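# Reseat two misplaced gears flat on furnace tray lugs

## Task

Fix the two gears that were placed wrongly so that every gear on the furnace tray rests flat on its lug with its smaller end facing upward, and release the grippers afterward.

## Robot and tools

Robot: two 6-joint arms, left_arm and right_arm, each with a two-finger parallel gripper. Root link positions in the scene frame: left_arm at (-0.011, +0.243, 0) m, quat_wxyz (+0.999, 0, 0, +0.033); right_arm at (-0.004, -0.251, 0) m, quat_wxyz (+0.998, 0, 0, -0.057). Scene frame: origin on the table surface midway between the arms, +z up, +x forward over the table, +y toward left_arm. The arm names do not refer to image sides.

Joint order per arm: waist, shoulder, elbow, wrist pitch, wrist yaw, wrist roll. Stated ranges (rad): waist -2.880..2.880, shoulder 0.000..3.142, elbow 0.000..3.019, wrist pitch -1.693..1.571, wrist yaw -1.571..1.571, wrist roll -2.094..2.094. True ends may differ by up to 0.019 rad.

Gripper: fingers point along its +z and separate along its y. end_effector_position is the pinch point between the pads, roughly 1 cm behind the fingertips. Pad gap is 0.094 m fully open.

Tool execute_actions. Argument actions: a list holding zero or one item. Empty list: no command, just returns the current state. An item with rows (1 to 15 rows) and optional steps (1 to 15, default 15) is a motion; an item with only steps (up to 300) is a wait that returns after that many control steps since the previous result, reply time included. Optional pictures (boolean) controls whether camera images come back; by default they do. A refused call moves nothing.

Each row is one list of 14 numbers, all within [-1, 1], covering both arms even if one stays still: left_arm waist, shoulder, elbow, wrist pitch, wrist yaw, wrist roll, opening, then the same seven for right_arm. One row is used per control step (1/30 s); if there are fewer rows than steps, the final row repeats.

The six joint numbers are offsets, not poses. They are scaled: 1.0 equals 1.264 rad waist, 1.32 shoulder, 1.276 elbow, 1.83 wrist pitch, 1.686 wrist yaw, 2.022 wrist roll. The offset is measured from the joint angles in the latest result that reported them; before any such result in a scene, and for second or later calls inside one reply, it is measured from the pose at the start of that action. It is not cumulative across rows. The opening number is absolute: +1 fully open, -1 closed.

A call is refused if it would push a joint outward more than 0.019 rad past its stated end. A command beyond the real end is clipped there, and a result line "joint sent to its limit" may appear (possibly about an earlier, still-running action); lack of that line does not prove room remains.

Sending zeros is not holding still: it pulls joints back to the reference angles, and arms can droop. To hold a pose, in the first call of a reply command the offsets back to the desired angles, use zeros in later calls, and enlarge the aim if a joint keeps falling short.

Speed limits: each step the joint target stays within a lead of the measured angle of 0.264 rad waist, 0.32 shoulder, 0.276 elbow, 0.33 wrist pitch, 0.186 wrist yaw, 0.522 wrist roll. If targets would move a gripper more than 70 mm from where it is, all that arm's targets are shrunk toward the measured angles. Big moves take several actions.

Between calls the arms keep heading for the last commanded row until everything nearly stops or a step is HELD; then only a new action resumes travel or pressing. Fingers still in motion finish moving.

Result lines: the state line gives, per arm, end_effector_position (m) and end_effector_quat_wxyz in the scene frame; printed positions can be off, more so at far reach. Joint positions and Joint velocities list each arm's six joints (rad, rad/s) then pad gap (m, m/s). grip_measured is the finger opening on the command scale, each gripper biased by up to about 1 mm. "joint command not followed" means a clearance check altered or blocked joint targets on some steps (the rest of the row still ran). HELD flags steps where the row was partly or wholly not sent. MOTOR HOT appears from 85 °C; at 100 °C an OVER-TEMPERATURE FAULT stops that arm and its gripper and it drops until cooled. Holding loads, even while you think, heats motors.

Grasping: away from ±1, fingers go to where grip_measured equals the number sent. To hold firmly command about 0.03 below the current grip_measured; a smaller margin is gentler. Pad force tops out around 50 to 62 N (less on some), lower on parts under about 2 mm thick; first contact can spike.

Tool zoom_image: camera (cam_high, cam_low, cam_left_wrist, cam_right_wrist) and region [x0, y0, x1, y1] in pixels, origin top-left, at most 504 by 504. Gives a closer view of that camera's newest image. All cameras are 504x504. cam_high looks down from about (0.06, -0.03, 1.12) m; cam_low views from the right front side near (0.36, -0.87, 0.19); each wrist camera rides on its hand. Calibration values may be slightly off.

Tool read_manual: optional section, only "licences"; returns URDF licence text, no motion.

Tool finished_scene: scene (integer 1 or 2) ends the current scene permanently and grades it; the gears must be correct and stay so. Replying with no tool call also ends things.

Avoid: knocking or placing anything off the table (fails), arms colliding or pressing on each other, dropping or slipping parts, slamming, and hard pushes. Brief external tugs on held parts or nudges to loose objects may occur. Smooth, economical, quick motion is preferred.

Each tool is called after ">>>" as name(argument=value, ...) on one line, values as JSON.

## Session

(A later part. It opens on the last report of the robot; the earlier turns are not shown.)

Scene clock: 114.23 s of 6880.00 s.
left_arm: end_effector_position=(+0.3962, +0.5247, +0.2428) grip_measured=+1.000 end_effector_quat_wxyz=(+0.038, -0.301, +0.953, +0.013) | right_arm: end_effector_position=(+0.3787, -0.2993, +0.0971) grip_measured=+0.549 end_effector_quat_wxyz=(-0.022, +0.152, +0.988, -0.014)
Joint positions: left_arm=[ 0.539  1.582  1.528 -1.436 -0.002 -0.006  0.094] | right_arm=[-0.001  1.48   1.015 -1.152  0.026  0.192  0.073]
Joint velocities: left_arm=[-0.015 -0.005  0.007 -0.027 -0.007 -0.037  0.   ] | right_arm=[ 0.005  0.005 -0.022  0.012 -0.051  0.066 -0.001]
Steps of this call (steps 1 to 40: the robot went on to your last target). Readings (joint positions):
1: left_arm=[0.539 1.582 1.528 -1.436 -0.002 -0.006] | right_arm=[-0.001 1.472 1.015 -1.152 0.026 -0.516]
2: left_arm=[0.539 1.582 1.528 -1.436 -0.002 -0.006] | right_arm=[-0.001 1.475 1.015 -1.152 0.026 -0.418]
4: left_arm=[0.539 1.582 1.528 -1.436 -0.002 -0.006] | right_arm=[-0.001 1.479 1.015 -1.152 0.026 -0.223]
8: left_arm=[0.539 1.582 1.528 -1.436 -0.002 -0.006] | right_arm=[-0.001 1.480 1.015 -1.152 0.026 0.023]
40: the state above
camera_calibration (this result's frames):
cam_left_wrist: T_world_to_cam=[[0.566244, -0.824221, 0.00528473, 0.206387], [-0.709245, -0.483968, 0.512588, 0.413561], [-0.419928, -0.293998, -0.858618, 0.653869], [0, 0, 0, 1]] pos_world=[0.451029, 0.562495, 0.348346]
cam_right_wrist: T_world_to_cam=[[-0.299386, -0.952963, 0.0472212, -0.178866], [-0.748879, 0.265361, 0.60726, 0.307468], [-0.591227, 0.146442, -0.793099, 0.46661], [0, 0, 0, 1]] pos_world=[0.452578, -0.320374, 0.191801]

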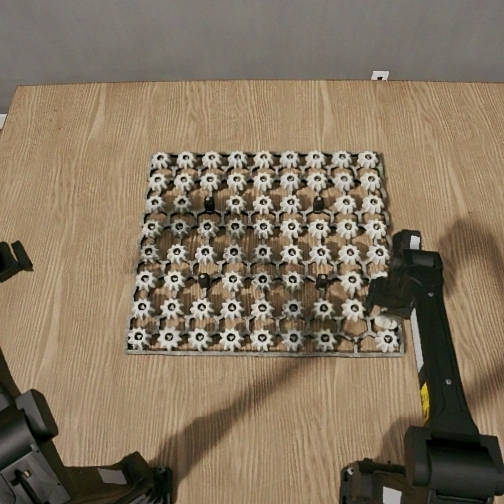

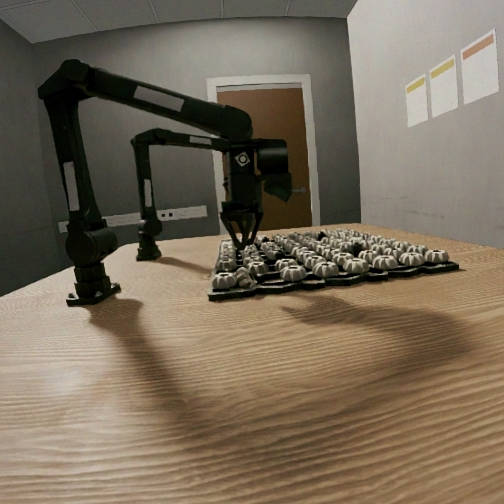

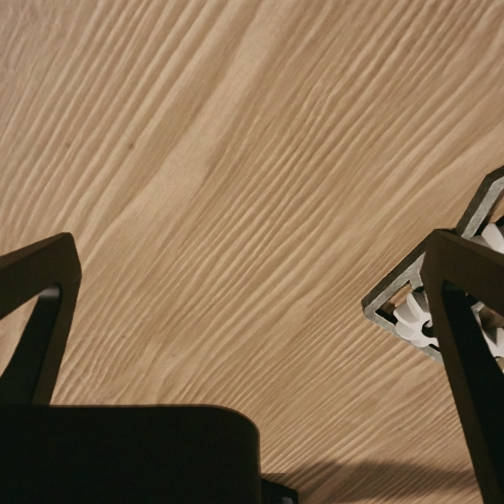

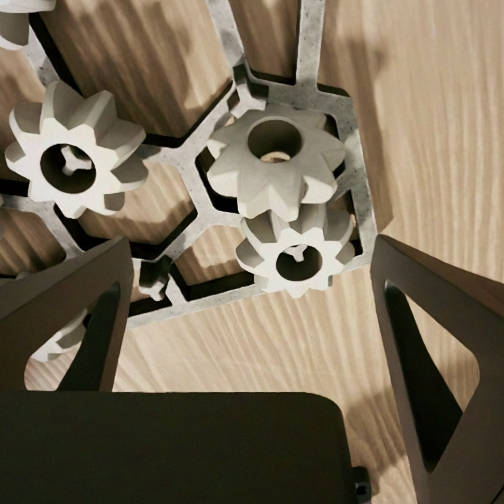

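>>> execute_actions(actions=[{"rows":[[0,0,0,0,0,0,1,-0.02,0.02,0,0.01,0,0,0.55],[0,0,0,0,0,0,1,-0.035,0.04,0,0.02,0,0,0.55],[0,0,0,0,0,0,1,-0.035,0.06,0,0.03,0,0,0.55],[0,0,0,0,0,0,1,-0.035,0.075,0,0.04,0,0,0.55]],"steps":15}])

Scene clock: 129.03 s of 6880.00 s.
left_arm: end_effector_position=(+0.3962, +0.5247, +0.2428) grip_measured=+1.000 end_effector_quat_wxyz=(+0.038, -0.301, +0.953, +0.013) | right_arm: end_effector_position=(+0.3857, -0.3177, +0.0583) grip_measured=+0.549 end_effector_quat_wxyz=(-0.043, +0.173, +0.984, -0.014)
Joint positions: left_arm=[ 0.539  1.582  1.528 -1.436 -0.002 -0.006  0.094] | right_arm=[-0.045  1.583  1.015 -1.091  0.026  0.192  0.073]
Joint velocities: left_arm=[-0.005 -0.005  0.002  0.002  0.066  0.007  0.   ] | right_arm=[ 0.005 -0.005 -0.002  0.002 -0.051 -0.066  0.   ]
Steps of this call (steps 1 to 15: the robot went on to your last target; steps 16 to 90: nothing new was sent; then 11.30 s passed at rest; steps 91 to 105: all 15 steps of this action). Readings (joint positions):
91: left_arm=[0.539 1.582 1.528 -1.436 -0.002 -0.006] | right_arm=[-0.002 1.480 1.015 -1.151 0.026 0.192]
92: left_arm=[0.539 1.582 1.528 -1.436 -0.002 -0.006] | right_arm=[-0.006 1.483 1.015 -1.147 0.026 0.192]
94: left_arm=[0.539 1.582 1.528 -1.436 -0.002 -0.006] | right_arm=[-0.021 1.499 1.015 -1.123 0.026 0.192]
98: left_arm=[0.539 1.582 1.528 -1.436 -0.002 -0.006] | right_arm=[-0.044 1.562 1.015 -1.093 0.026 0.192]
105: the state above
camera_calibration (this result's frames):
cam_left_wrist: T_world_to_cam=[[0.566244, -0.824221, 0.00528473, 0.206387], [-0.709245, -0.483968, 0.512588, 0.413561], [-0.419928, -0.293998, -0.858618, 0.653869], [0, 0, 0, 1]] pos_world=[0.451029, 0.562495, 0.348346]
cam_right_wrist: T_world_to_cam=[[-0.339526, -0.938987, 0.0549984, -0.172984], [-0.71095, 0.294476, 0.638619, 0.333968], [-0.61585, 0.177727, -0.767555, 0.460593], [0, 0, 0, 1]] pos_world=[0.462359, -0.342635, 0.149767]

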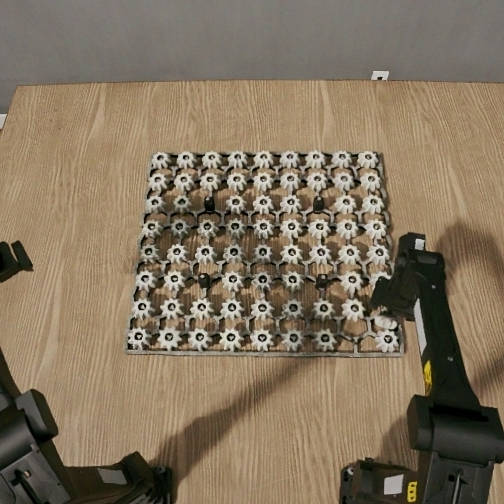

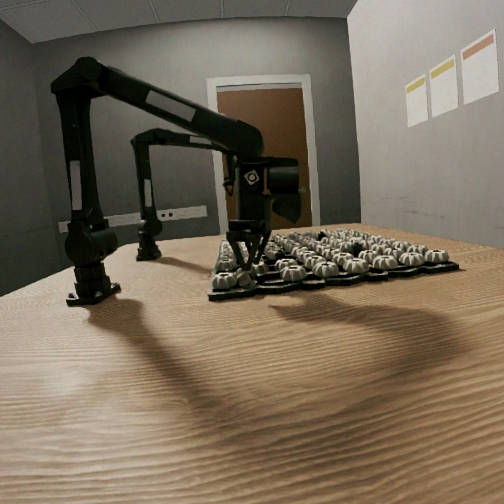

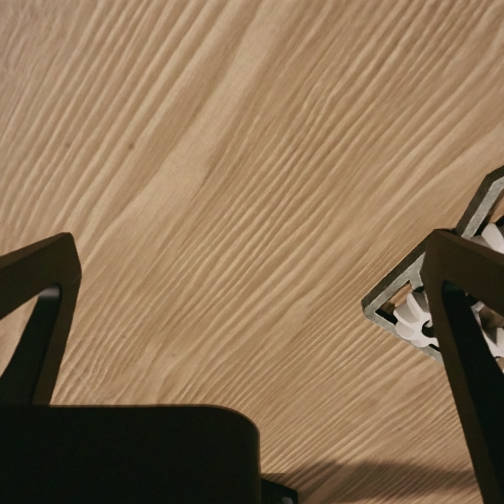

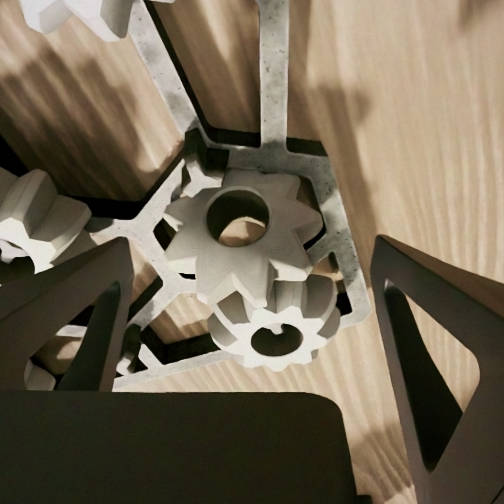

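>>> execute_actions(actions=[{"rows":[[0,0,0,0,0,0,1,0.012,0,0,-0.02,0,0,0.55],[0,0,0,0,0,0,1,0.015,0,0,-0.032,0,0,0.55],[0,0,0,0,0,0,1,0.015,0.012,0,-0.025,0,0,0.55],[0,0,0,0,0,0,1,0.015,0.024,0,-0.015,0,0,0.55],[0,0,0,0,0,0,1,0.015,0.034,0,-0.008,0,0,0.55]],"steps":15}])

Scene clock: 133.83 s of 6880.00 s.
left_arm: end_effector_position=(+0.3962, +0.5247, +0.2428) grip_measured=+1.000 end_effector_quat_wxyz=(+0.038, -0.301, +0.953, +0.013) | right_arm: end_effector_position=(+0.3778, -0.3114, +0.0471) grip_measured=+0.549 end_effector_quat_wxyz=(-0.072, +0.166, +0.983, -0.015)
Joint positions: left_arm=[ 0.539  1.582  1.528 -1.436 -0.002 -0.006  0.094] | right_arm=[-0.032  1.615  1.015 -1.116  0.026  0.192  0.073]
Joint velocities: left_arm=[-0.015 -0.005 -0.002 -0.007  0.007 -0.007  0.   ] | right_arm=[-0.005  0.005  0.007  0.007 -0.037 -0.007 -0.001]
Steps of this call (steps 1 to 15: the robot went on to your last target; steps 16 to 90: nothing new was sent; then 1.30 s passed at rest; steps 91 to 105: all 15 steps of this action). Readings (joint positions):
91: left_arm=[0.539 1.582 1.528 -1.436 -0.002 -0.006] | right_arm=[-0.045 1.583 1.015 -1.094 0.026 0.192]
92: left_arm=[0.539 1.582 1.528 -1.436 -0.002 -0.006] | right_arm=[-0.043 1.583 1.015 -1.105 0.026 0.192]
94: left_arm=[0.539 1.582 1.528 -1.436 -0.002 -0.006] | right_arm=[-0.039 1.584 1.015 -1.119 0.026 0.192]
98: left_arm=[0.539 1.582 1.528 -1.436 -0.002 -0.006] | right_arm=[-0.032 1.600 1.015 -1.116 0.026 0.192]
105: the state above
camera_calibration (this result's frames):
cam_left_wrist: T_world_to_cam=[[0.566244, -0.824221, 0.00528473, 0.206387], [-0.709245, -0.483968, 0.512588, 0.413561], [-0.419928, -0.293998, -0.858618, 0.653869], [0, 0, 0, 1]] pos_world=[0.451029, 0.562495, 0.348346]
cam_right_wrist: T_world_to_cam=[[-0.323854, -0.943819, 0.0657615, -0.177023], [-0.676846, 0.279691, 0.680921, 0.31422], [-0.661059, 0.176009, -0.729399, 0.46078], [0, 0, 0, 1]] pos_world=[0.459951, -0.336064, 0.133774]

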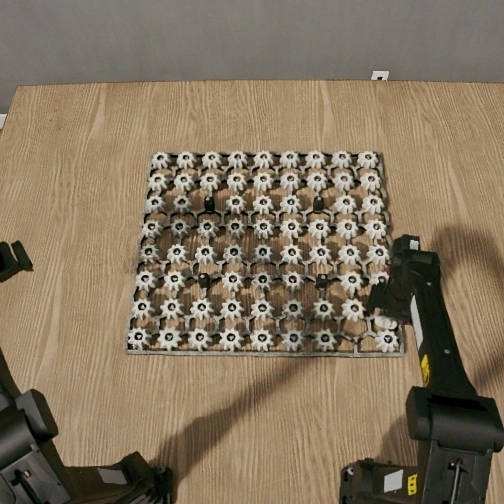

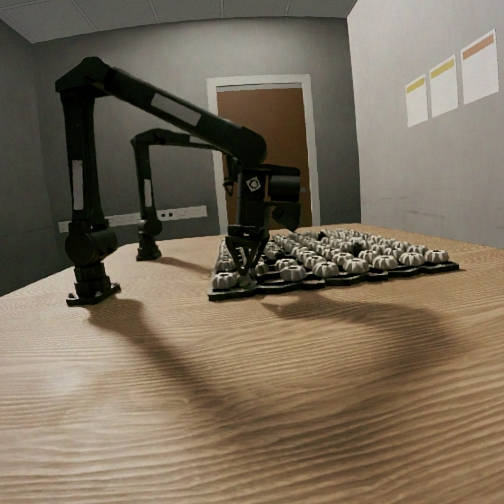

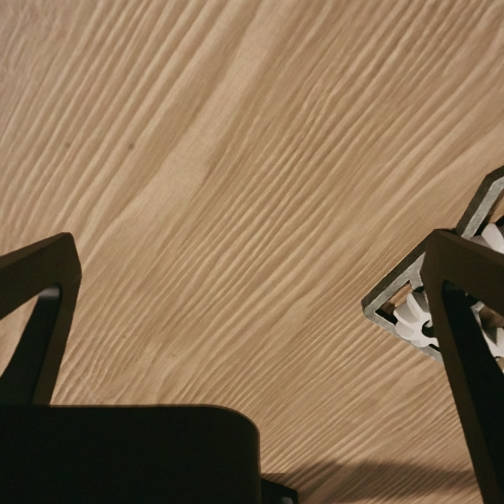

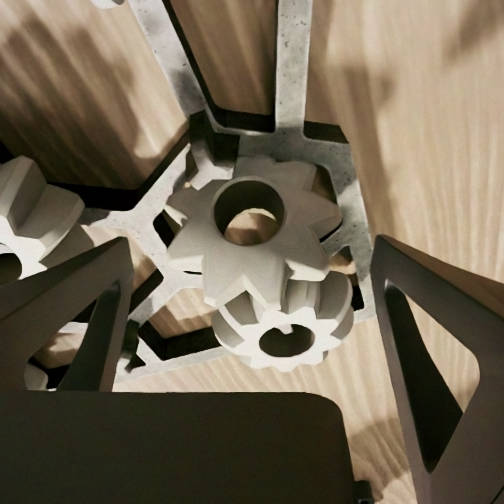

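>>> execute_actions(actions=[{"rows":[[0,0,0,0,0,0,1,0,0.012,0,0,0,0,0.55],[0,0,0,0,0,0,1,0,0.022,0,0.005,0,0,0.55],[0,0,0,0,0,0,1,0,0.03,0,0.01,0,0,0.55]],"steps":15}])

Scene clock: 136.83 s of 6880.00 s.
left_arm: end_effector_position=(+0.3962, +0.5247, +0.2428) grip_measured=+1.000 end_effector_quat_wxyz=(+0.038, -0.301, +0.953, +0.013) | right_arm: end_effector_position=(+0.3772, -0.3113, +0.0375) grip_measured=+0.549 end_effector_quat_wxyz=(-0.081, +0.166, +0.983, -0.015)
Joint positions: left_arm=[ 0.539  1.582  1.528 -1.436 -0.002 -0.006  0.094] | right_arm=[-0.032  1.64   1.015 -1.109  0.026  0.192  0.073]
Joint velocities: left_arm=[ 0.005 -0.005 -0.002 -0.007  0.066  0.081  0.   ] | right_arm=[-0.005 -0.005  0.002  0.007 -0.081 -0.037  0.001]
Steps of this call (steps 1 to 15: the robot went on to your last target; steps 16 to 75: nothing new was sent; steps 76 to 90: all 15 steps of this action). Readings (joint positions):
76: left_arm=[0.539 1.582 1.528 -1.436 -0.002 -0.006] | right_arm=[-0.032 1.615 1.015 -1.116 0.026 0.192]
77: left_arm=[0.539 1.582 1.528 -1.436 -0.002 -0.006] | right_arm=[-0.032 1.616 1.015 -1.116 0.026 0.192]
79: left_arm=[0.539 1.582 1.528 -1.436 -0.002 -0.006] | right_arm=[-0.032 1.620 1.015 -1.113 0.026 0.192]
83: left_arm=[0.539 1.582 1.528 -1.436 -0.002 -0.006] | right_arm=[-0.032 1.636 1.015 -1.110 0.026 0.192]
90: the state above
camera_calibration (this result's frames):
cam_left_wrist: T_world_to_cam=[[0.566244, -0.824221, 0.00528473, 0.206387], [-0.709245, -0.483968, 0.512588, 0.413561], [-0.419928, -0.293998, -0.858618, 0.653869], [0, 0, 0, 1]] pos_world=[0.451029, 0.562495, 0.348346]
cam_right_wrist: T_world_to_cam=[[-0.322606, -0.944001, 0.0691858, -0.177159], [-0.66413, 0.277831, 0.694076, 0.314445], [-0.674431, 0.177965, -0.716569, 0.458577], [0, 0, 0, 1]] pos_world=[0.460958, -0.336211, 0.12261]

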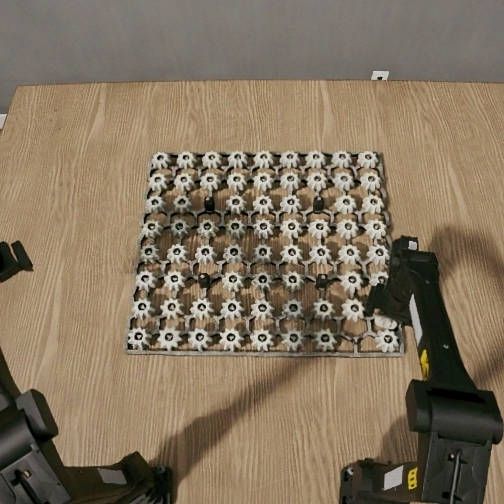

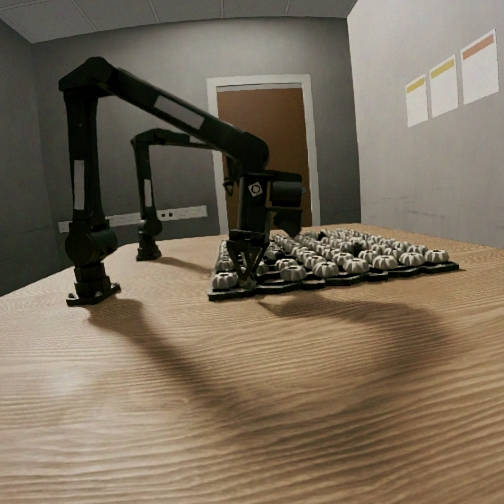

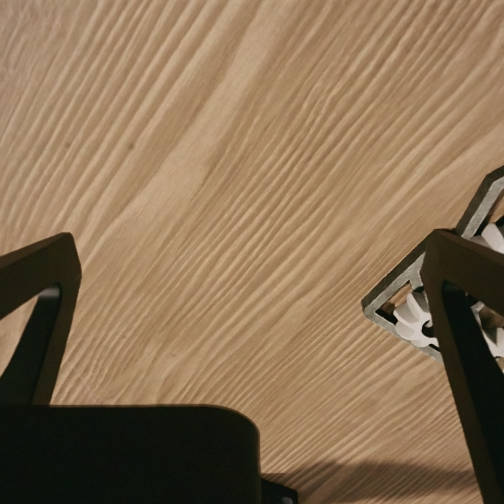

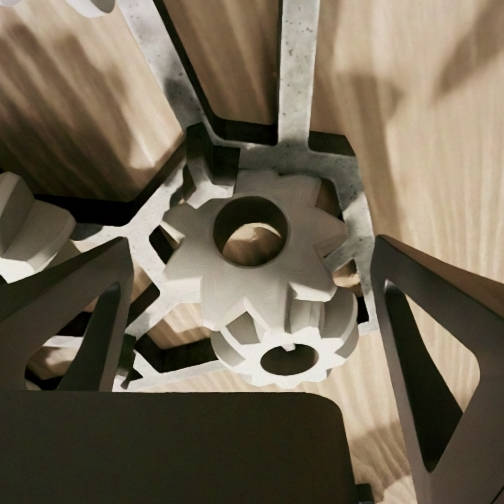

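>>> execute_actions(actions=[{"rows":[[0,0,0,0,0,0,1,0,0.012,0,-0.005,0,0,0.55],[0,0,0,0,0,0,1,0,0.022,0,-0.005,0,0,0.5],[0,0,0,0,0,0,1,0,0.022,0,-0.005,0,0,0.42],[0,0,0,0,0,0,1,0,0.022,0,-0.005,0,0,0.35],[0,0,0,0,0,0,1,0,0.022,0,-0.005,0,0,0.28],[0,0,0,0,0,0,1,0,0.022,0,-0.005,0,0,0.22],[0,0,0,0,0,0,1,0,0.022,0,-0.005,0,0,0.16],[0,0,0,0,0,0,1,0,0.022,0,-0.005,0,0,0.1],[0,0,0,0,0,0,1,0,0.022,0,-0.005,0,0,0.05]],"steps":15}])

Scene clock: 141.07 s of 6880.00 s.
left_arm: end_effector_position=(+0.3962, +0.5247, +0.2428) grip_measured=+1.000 end_effector_quat_wxyz=(+0.038, -0.301, +0.953, +0.013) | right_arm: end_effector_position=(+0.3763, -0.3114, +0.0339) grip_measured=+0.069 end_effector_quat_wxyz=(-0.086, +0.166, +0.982, -0.015)
Joint positions: left_arm=[ 0.539  1.582  1.528 -1.436 -0.002 -0.006  0.094] | right_arm=[-0.032  1.65   1.015 -1.109  0.027  0.192  0.05 ]
Joint velocities: left_arm=[-0.005 -0.024 -0.002 -0.002  0.037 -0.022  0.   ] | right_arm=[-0.005 -0.005 -0.002 -0.012 -0.066 -0.007  0.   ]
Steps of this call (steps 1 to 15: the robot went on to your last target; steps 16 to 90: nothing new was sent; then 0.73 s passed at rest; steps 91 to 105: all 15 steps of this action). Readings (joint positions):
91: left_arm=[0.539 1.582 1.528 -1.436 -0.002 -0.006] | right_arm=[-0.032 1.640 1.015 -1.109 0.026 0.192]
92: left_arm=[0.539 1.582 1.528 -1.436 -0.002 -0.006] | right_arm=[-0.032 1.641 1.015 -1.109 0.026 0.192]
94: left_arm=[0.539 1.582 1.528 -1.436 -0.002 -0.006] | right_arm=[-0.032 1.644 1.015 -1.109 0.026 0.192]
98: left_arm=[0.539 1.582 1.528 -1.436 -0.002 -0.006] | right_arm=[-0.032 1.650 1.015 -1.109 0.025 0.192]
105: the state above
camera_calibration (this result's frames):
cam_left_wrist: T_world_to_cam=[[0.566244, -0.824221, 0.00528473, 0.206387], [-0.709245, -0.483968, 0.512588, 0.413561], [-0.419928, -0.293998, -0.858618, 0.653869], [0, 0, 0, 1]] pos_world=[0.451029, 0.562495, 0.348346]
cam_right_wrist: T_world_to_cam=[[-0.32172, -0.944086, 0.0720985, -0.177733], [-0.657225, 0.277481, 0.700757, 0.313388], [-0.68158, 0.178062, -0.709748, 0.457852], [0, 0, 0, 1]] pos_world=[0.460849, -0.336281, 0.118165]

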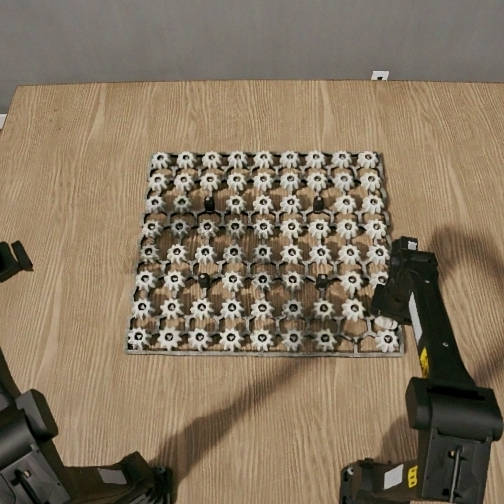

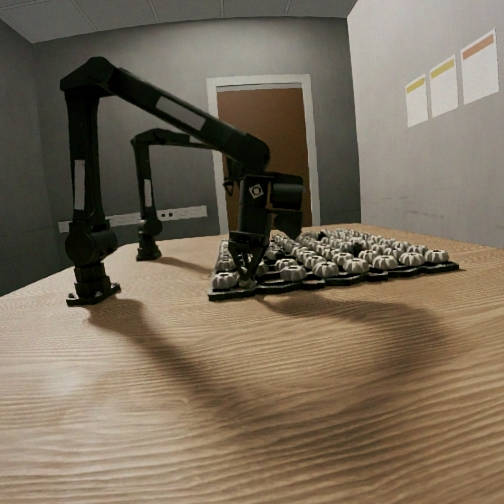

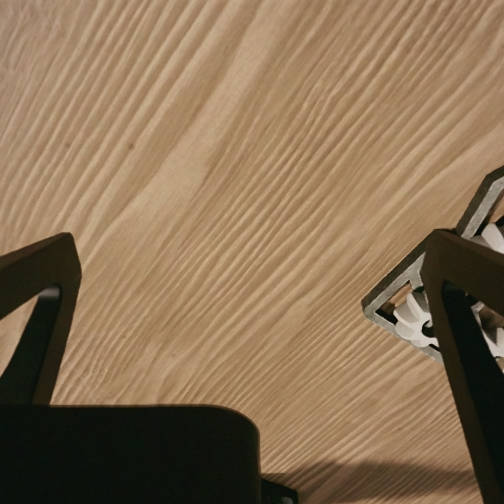

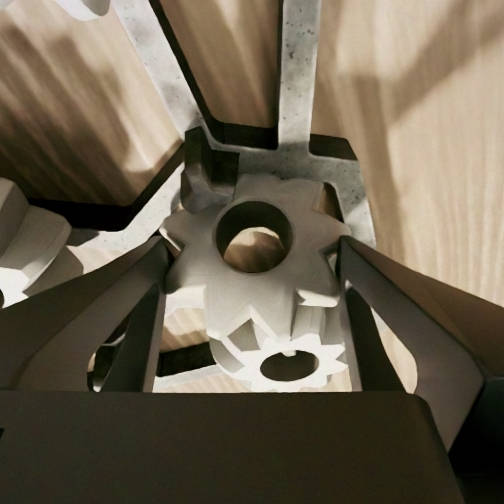

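>>> execute_actions(actions=[{"rows":[[0,0,0,0,0,0,1,0,-0.03,0,-0.02,0,0,0.02],[0,0,0,0,0,0,1,0,-0.06,0,-0.04,0,0,0.02],[0,0,0,0,0,0,1,0,-0.09,0.02,-0.05,0,0,0.02],[0,0,0,0,0,0,1,-0.03,-0.1,0.05,-0.05,0,0,0.02],[0,0,0,0,0,0,1,-0.08,-0.08,0.09,-0.05,0,-0.02,0.02],[0,0,0,0,0,0,1,-0.14,-0.06,0.13,-0.05,0,-0.04,0.02],[0,0,0,0,0,0,1,-0.2,-0.04,0.17,-0.05,0,-0.06,0.02],[0,0,0,0,0,0,1,-0.26,-0.02,0.2,-0.05,0,-0.08,0.02],[0,0,0,0,0,0,1,-0.32,0,0.23,-0.05,0,-0.095,0.02],[0,0,0,0,0,0,1,-0.36,0.02,0.25,-0.05,0,-0.095,0.02]],"steps":15}], pictures=false)

>>> execute_actions(actions=[{"steps":30}])

Scene clock: 151.33 s of 6880.00 s.
left_arm: end_effector_position=(+0.3962, +0.5247, +0.2428) grip_measured=+1.000 end_effector_quat_wxyz=(+0.038, -0.301, +0.953, +0.013) | right_arm: end_effector_position=(+0.3926, -0.4677, +0.0986) grip_measured=+0.066 end_effector_quat_wxyz=(-0.022, +0.283, +0.959, -0.005)
Joint positions: left_arm=[ 0.539  1.582  1.528 -1.436 -0.002 -0.006  0.094] | right_arm=[-0.38   1.638  1.207 -1.181  0.02   0.081  0.05 ]
Joint velocities: left_arm=[ 0.015  0.005 -0.007  0.002  0.037 -0.007  0.   ] | right_arm=[-1.197  0.386  0.589 -0.017  0.007 -0.388 -0.   ]
Steps of this call (steps 1 to 15: the robot went on to your last target; steps 16 to 90: nothing new was sent; then 6.77 s passed at rest; steps 91 to 105: all 15 steps of this action). Readings (joint positions):
91: left_arm=[0.539 1.582 1.528 -1.436 -0.002 -0.006] | right_arm=[-0.032 1.648 1.015 -1.111 0.027 0.192]
92: left_arm=[0.539 1.582 1.528 -1.436 -0.002 -0.006] | right_arm=[-0.032 1.643 1.015 -1.117 0.027 0.192]
94: left_arm=[0.539 1.582 1.528 -1.436 -0.002 -0.006] | right_arm=[-0.034 1.616 1.015 -1.145 0.026 0.192]
98: left_arm=[0.539 1.582 1.528 -1.436 -0.002 -0.006] | right_arm=[-0.109 1.571 1.053 -1.181 0.018 0.160]
105: the state above

Scene clock: 152.33 s of 6880.00 s.
left_arm: end_effector_position=(+0.3962, +0.5247, +0.2428) grip_measured=+1.000 end_effector_quat_wxyz=(+0.038, -0.301, +0.953, +0.013) | right_arm: end_effector_position=(+0.3899, -0.5239, +0.1048) grip_measured=+0.066 end_effector_quat_wxyz=(-0.012, +0.298, +0.954, -0.010)
Joint positions: left_arm=[ 0.539  1.582  1.528 -1.436 -0.002 -0.006  0.094] | right_arm=[-0.483  1.683  1.283 -1.189  0.027  0.01   0.05 ]
Joint velocities: left_arm=[-0.005  0.005  0.002 -0.032  0.007 -0.066  0.   ] | right_arm=[ 0.005 -0.005 -0.002  0.002  0.007  0.037  0.001]
Steps of this call (steps 1 to 30: the robot went on to your last target). Readings (joint positions):
1: left_arm=[0.539 1.582 1.528 -1.436 -0.002 -0.006] | right_arm=[-0.419 1.651 1.229 -1.182 0.022 0.068]
2: left_arm=[0.539 1.582 1.528 -1.436 -0.002 -0.006] | right_arm=[-0.455 1.664 1.249 -1.183 0.025 0.057]
4: left_arm=[0.539 1.582 1.528 -1.436 -0.002 -0.006] | right_arm=[-0.509 1.681 1.278 -1.183 0.033 0.041]
8: left_arm=[0.539 1.582 1.528 -1.436 -0.002 -0.006] | right_arm=[-0.528 1.683 1.283 -1.187 0.033 0.024]
30: the state above
All arms were judged still, so your last target was given up. Only a new action makes them travel on or press farther. Fingers that are still opening or closing keep moving.
camera_calibration (this result's frames):
cam_left_wrist: T_world_to_cam=[[0.566244, -0.824221, 0.00528473, 0.206387], [-0.709245, -0.483968, 0.512588, 0.413561], [-0.419928, -0.293998, -0.858618, 0.653869], [0, 0, 0, 1]] pos_world=[0.451029, 0.562495, 0.348346]
cam_right_wrist: T_world_to_cam=[[-0.569208, -0.821223, 0.0399276, -0.214898], [-0.650154, 0.4793, 0.589552, 0.446301], [-0.503291, 0.309619, -0.806743, 0.564898], [0, 0, 0, 1]] pos_world=[0.45215, -0.565294, 0.20119]

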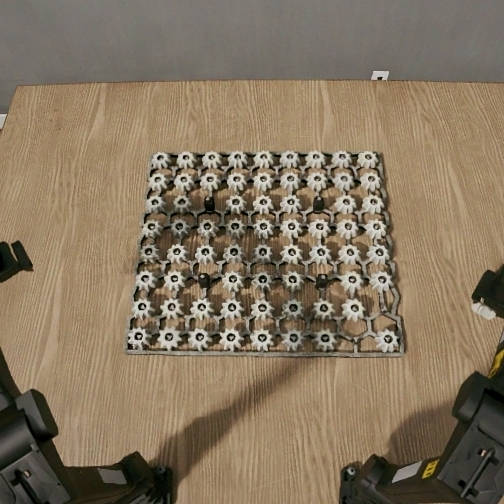

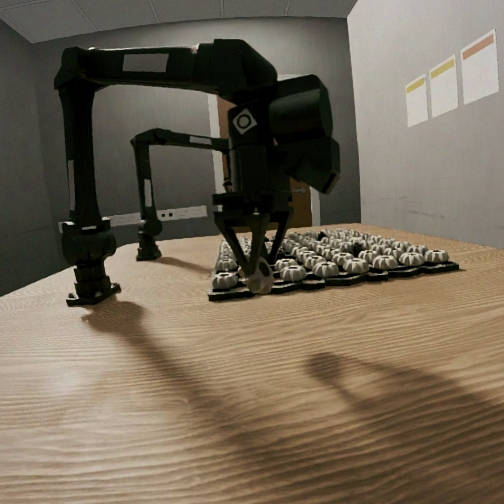

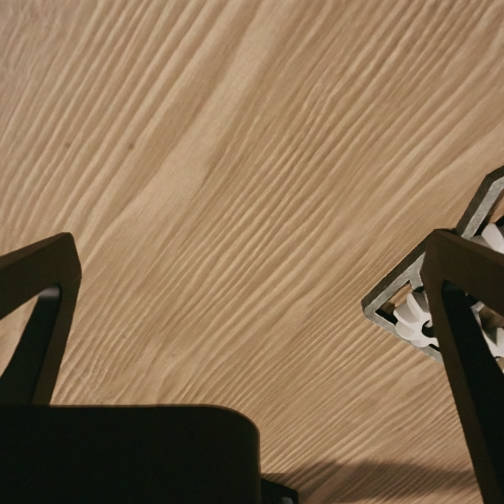

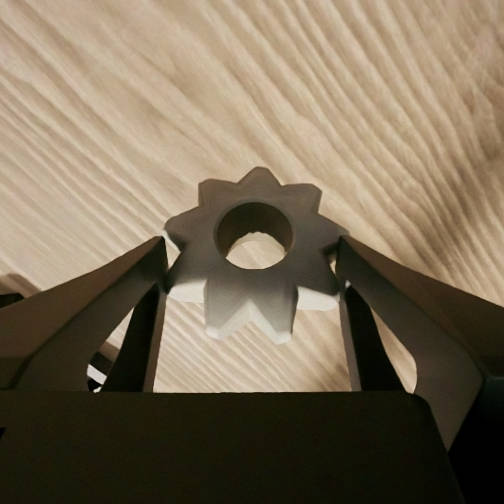

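>>> execute_actions(actions=[])

Scene clock: 168.63 s of 6880.00 s.
left_arm: end_effector_position=(+0.3962, +0.5247, +0.2428) grip_measured=+1.000 end_effector_quat_wxyz=(+0.038, -0.301, +0.953, +0.013) | right_arm: end_effector_position=(+0.3894, -0.5236, +0.1003) grip_measured=+0.066 end_effector_quat_wxyz=(-0.018, +0.298, +0.954, -0.008)
Joint positions: left_arm=[ 0.539  1.582  1.528 -1.436 -0.002 -0.006  0.094] | right_arm=[-0.483  1.693  1.283 -1.191  0.027  0.009  0.05 ]
Joint velocities: left_arm=[-0.024  0.015 -0.022 -0.012  0.022  0.037  0.   ] | right_arm=[-0.005 -0.005 -0.007  0.002 -0.007 -0.007 -0.   ]
Steps of this call (steps 1 to 90: nothing new was sent; then 13.30 s passed at rest). Readings (joint positions):
1: left_arm=[0.539 1.582 1.528 -1.436 -0.002 -0.006] | right_arm=[-0.483 1.683 1.283 -1.189 0.027 0.010]
2: left_arm=[0.539 1.582 1.528 -1.436 -0.002 -0.006] | right_arm=[-0.483 1.683 1.283 -1.189 0.027 0.010]
4: left_arm=[0.539 1.582 1.528 -1.436 -0.002 -0.006] | right_arm=[-0.483 1.683 1.283 -1.189 0.027 0.010]
8: left_arm=[0.539 1.582 1.528 -1.436 -0.002 -0.006] | right_arm=[-0.483 1.683 1.283 -1.189 0.027 0.010]
90: the state above
camera_calibration (this result's frames):
cam_left_wrist: T_world_to_cam=[[0.566244, -0.824221, 0.00528473, 0.206387], [-0.709245, -0.483968, 0.512588, 0.413561], [-0.419928, -0.293998, -0.858618, 0.653869], [0, 0, 0, 1]] pos_world=[0.451029, 0.562495, 0.348346]
cam_right_wrist: T_world_to_cam=[[-0.568517, -0.821698, 0.040023, -0.215251], [-0.644708, 0.475225, 0.598759, 0.443262], [-0.511019, 0.314601, -0.799929, 0.565798], [0, 0, 0, 1]] pos_world=[0.452535, -0.565522, 0.195806]

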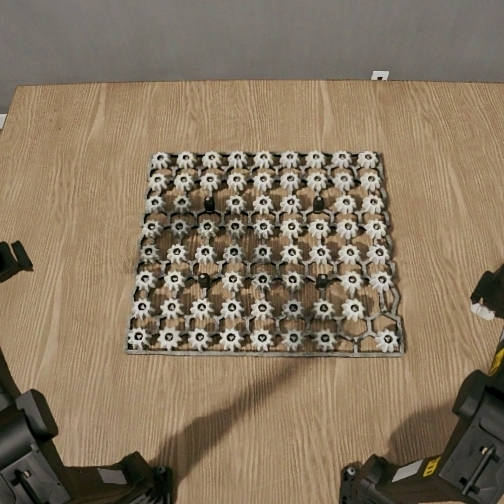

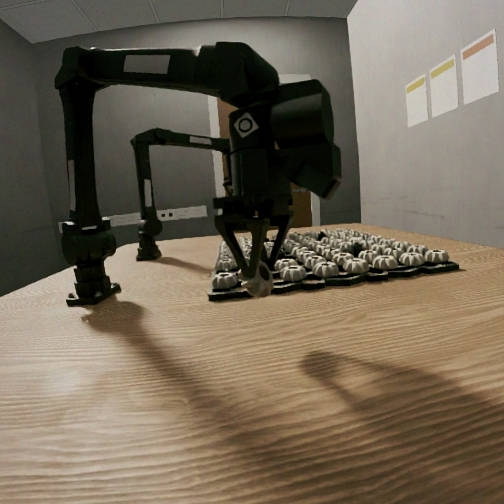

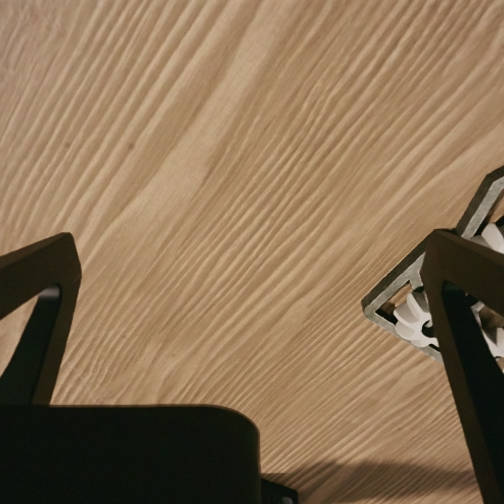

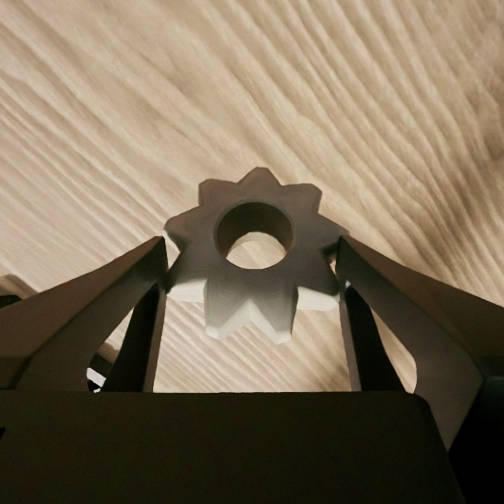

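>>> execute_actions(actions=[{"rows":[[0,0,0,0,0,0,1,0,0.08,0,-0.03,0,0,0.02]]}])

Scene clock: 173.77 s of 6880.00 s.
left_arm: end_effector_position=(+0.3962, +0.5247, +0.2428) grip_measured=+1.000 end_effector_quat_wxyz=(+0.038, -0.301, +0.953, +0.013) | right_arm: end_effector_position=(+0.3718, -0.5116, +0.0413) grip_measured=+0.066 end_effector_quat_wxyz=(-0.103, +0.295, +0.950, +0.017)
Joint positions: left_arm=[ 0.539  1.582  1.528 -1.436 -0.002 -0.006  0.094] | right_arm=[-0.483  1.822  1.275 -1.232  0.027  0.009  0.05 ]
Joint velocities: left_arm=[-0.015 -0.005  0.007 -0.002  0.022  0.007  0.   ] | right_arm=[-0.005 -0.044  0.002 -0.022  0.022 -0.022  0.   ]
Steps of this call (steps 1 to 90: nothing new was sent; then 1.63 s passed at rest; steps 91 to 105: all 15 steps of this action). Readings (joint positions):
91: left_arm=[0.539 1.582 1.528 -1.436 -0.002 -0.006] | right_arm=[-0.483 1.699 1.283 -1.198 0.027 0.009]
92: left_arm=[0.539 1.582 1.528 -1.436 -0.002 -0.006] | right_arm=[-0.483 1.708 1.285 -1.209 0.027 0.009]
94: left_arm=[0.539 1.582 1.528 -1.436 -0.002 -0.006] | right_arm=[-0.483 1.740 1.285 -1.225 0.027 0.009]
98: left_arm=[0.539 1.582 1.528 -1.436 -0.002 -0.006] | right_arm=[-0.483 1.810 1.283 -1.231 0.027 0.009]
105: the state above
camera_calibration (this result's frames):
cam_left_wrist: T_world_to_cam=[[0.566244, -0.824221, 0.00528473, 0.206387], [-0.709245, -0.483968, 0.512588, 0.413561], [-0.419928, -0.293998, -0.858618, 0.653869], [0, 0, 0, 1]] pos_world=[0.451029, 0.562495, 0.348346]
cam_right_wrist: T_world_to_cam=[[-0.562509, -0.825777, 0.0409316, -0.217433], [-0.54599, 0.408187, 0.731627, 0.385075], [-0.620869, 0.389199, -0.680475, 0.579918], [0, 0, 0, 1]] pos_world=[0.447992, -0.562437, 0.121788]

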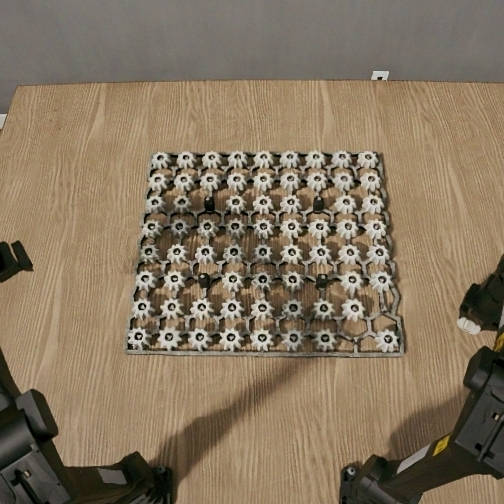

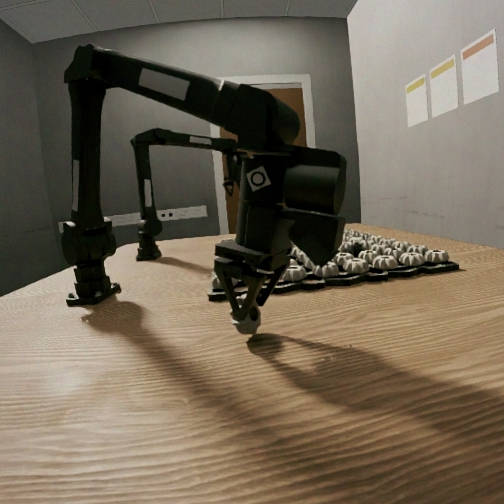

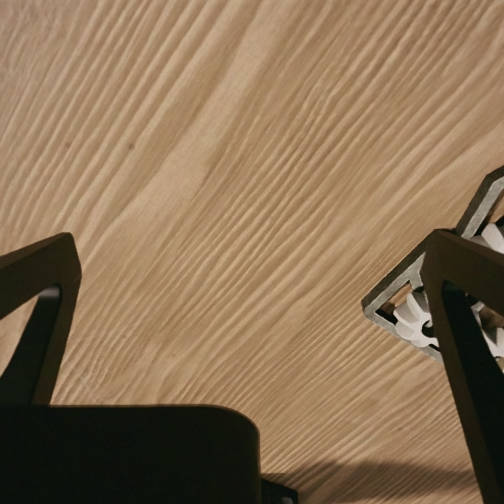

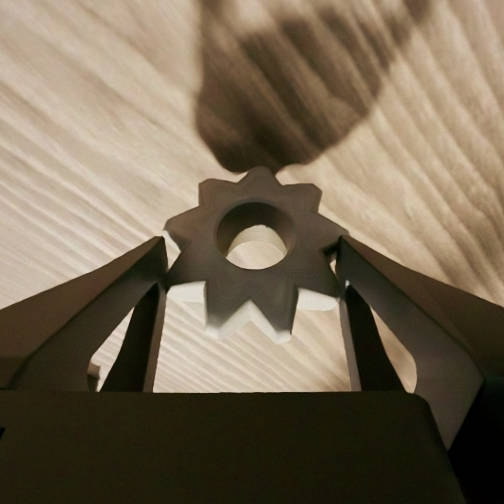

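>>> execute_actions(actions=[{"rows":[[0,0,0,0,0,0,1,0,0,0,-0.245,0,0,0.02]]}])

>>> execute_actions(actions=[{"rows":[[0,0,0,0,0,0,1,0,0.05,0,0,0,0,0.02]]}])

Scene clock: 182.83 s of 6880.00 s.
left_arm: end_effector_position=(+0.3962, +0.5247, +0.2428) grip_measured=+1.000 end_effector_quat_wxyz=(+0.038, -0.301, +0.953, +0.013) | right_arm: end_effector_position=(+0.2897, -0.4558, +0.0818) grip_measured=+0.066 end_effector_quat_wxyz=(-0.308, +0.279, +0.906, +0.080)
Joint positions: left_arm=[ 0.539  1.582  1.528 -1.436 -0.002 -0.006  0.094] | right_arm=[-0.483  1.822  1.264 -1.659  0.026  0.009  0.05 ]
Joint velocities: left_arm=[-0.005  0.005 -0.007 -0.022  0.037 -0.022  0.   ] | right_arm=[-0.005  0.005 -0.007 -0.007  0.007 -0.007  0.001]
Steps of this call (steps 1 to 15: the robot went on to your last target; steps 16 to 90: nothing new was sent; then 5.57 s passed at rest; steps 91 to 105: all 15 steps of this action). Readings (joint positions):
91: left_arm=[0.539 1.582 1.528 -1.436 -0.002 -0.006] | right_arm=[-0.483 1.820 1.279 -1.276 0.027 0.009]
92: left_arm=[0.539 1.582 1.528 -1.436 -0.002 -0.006] | right_arm=[-0.483 1.822 1.285 -1.368 0.026 0.009]
94: left_arm=[0.539 1.582 1.528 -1.436 -0.002 -0.006] | right_arm=[-0.483 1.822 1.278 -1.549 0.026 0.009]
98: left_arm=[0.539 1.582 1.528 -1.436 -0.002 -0.006] | right_arm=[-0.483 1.822 1.264 -1.659 0.026 0.009]
105: the state above
camera_calibration (this result's frames):
cam_left_wrist: T_world_to_cam=[[0.566244, -0.824221, 0.00528473, 0.206387], [-0.709245, -0.483968, 0.512588, 0.413561], [-0.419928, -0.293998, -0.858618, 0.653869], [0, 0, 0, 1]] pos_world=[0.451029, 0.562495, 0.348346]
cam_right_wrist: T_world_to_cam=[[-0.548236, -0.835488, 0.0373726, -0.227439], [-0.23627, 0.197594, 0.951385, 0.0840845], [-0.802255, 0.512754, -0.305729, 0.612966], [0, 0, 0, 1]] pos_world=[0.386932, -0.520938, 0.115905]

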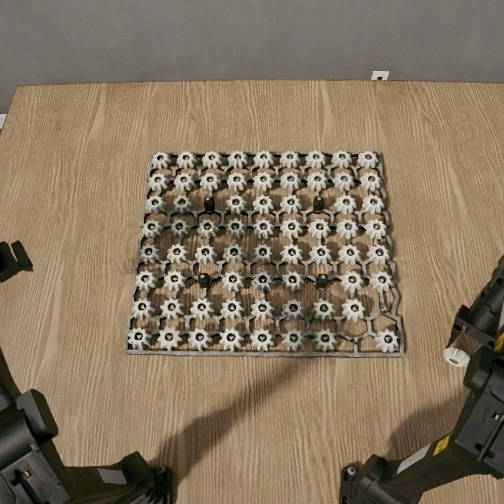

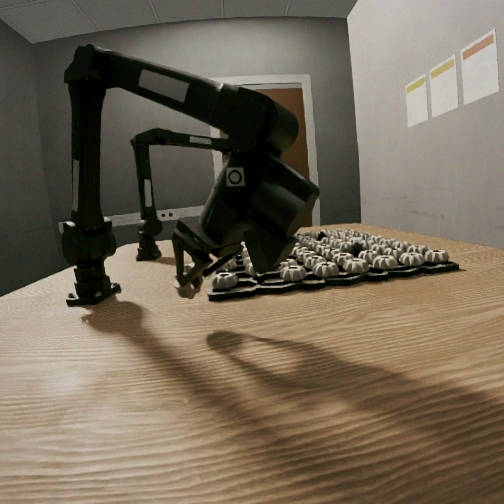

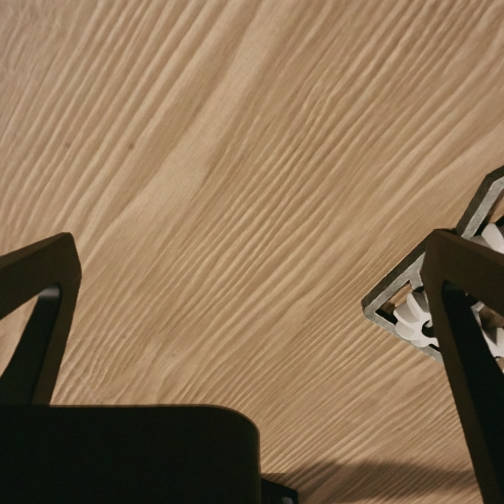

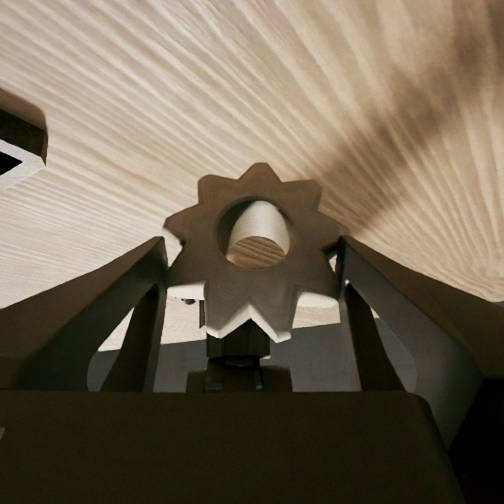

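Scene clock: 183.33 s of 6880.00 s.
left_arm: end_effector_position=(+0.3962, +0.5247, +0.2428) grip_measured=+1.000 end_effector_quat_wxyz=(+0.038, -0.301, +0.953, +0.013) | right_arm: end_effector_position=(+0.2860, -0.4533, +0.0569) grip_measured=+0.066 end_effector_quat_wxyz=(-0.341, +0.275, +0.895, +0.090)
Joint positions: left_arm=[ 0.539  1.582  1.528 -1.436 -0.002 -0.006  0.094] | right_arm=[-0.483  1.897  1.264 -1.658  0.026  0.009  0.05 ]
Joint velocities: left_arm=[-0.005 -0.015 -0.027  0.002  0.022  0.007  0.   ] | right_arm=[-0.015 -0.005 -0.007 -0.012 -0.007 -0.095  0.   ]
Steps of this call (steps 1 to 15: all 15 steps of this action). Readings (joint positions):
1: left_arm=[0.539 1.582 1.528 -1.436 -0.002 -0.006] | right_arm=[-0.483 1.826 1.264 -1.659 0.026 0.009]
2: left_arm=[0.539 1.582 1.528 -1.436 -0.002 -0.006] | right_arm=[-0.483 1.831 1.264 -1.658 0.026 0.009]
4: left_arm=[0.539 1.582 1.528 -1.436 -0.002 -0.006] | right_arm=[-0.483 1.850 1.264 -1.658 0.026 0.009]
8: left_arm=[0.539 1.582 1.528 -1.436 -0.002 -0.006] | right_arm=[-0.483 1.890 1.264 -1.658 0.026 0.009]
15: the state above
camera_calibration (this result's frames):
cam_left_wrist: T_world_to_cam=[[0.566244, -0.824221, 0.00528473, 0.206387], [-0.709245, -0.483968, 0.512588, 0.413561], [-0.419928, -0.293998, -0.858618, 0.653869], [0, 0, 0, 1]] pos_world=[0.451029, 0.562495, 0.348346]
cam_right_wrist: T_world_to_cam=[[-0.545997, -0.837008, 0.036107, -0.227694], [-0.177688, 0.157812, 0.971351, 0.07055], [-0.818727, 0.523939, -0.234891, 0.606894], [0, 0, 0, 1]] pos_world=[0.385096, -0.519691, 0.0822466]

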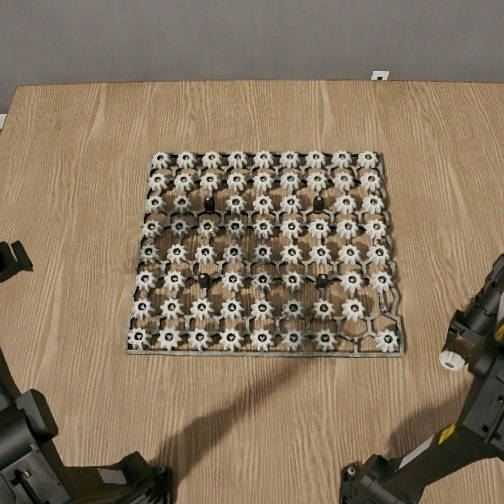

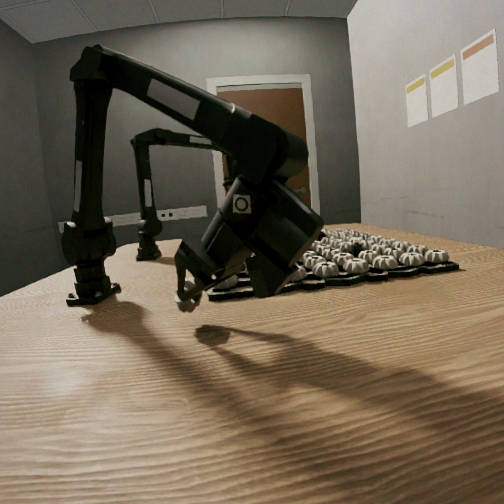

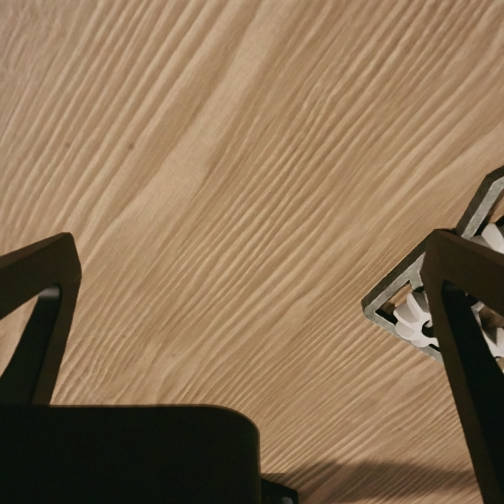

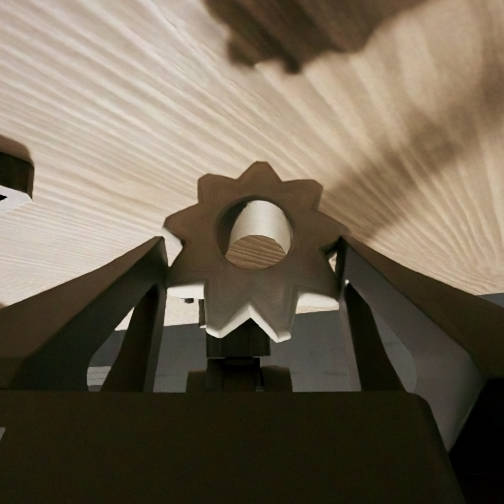

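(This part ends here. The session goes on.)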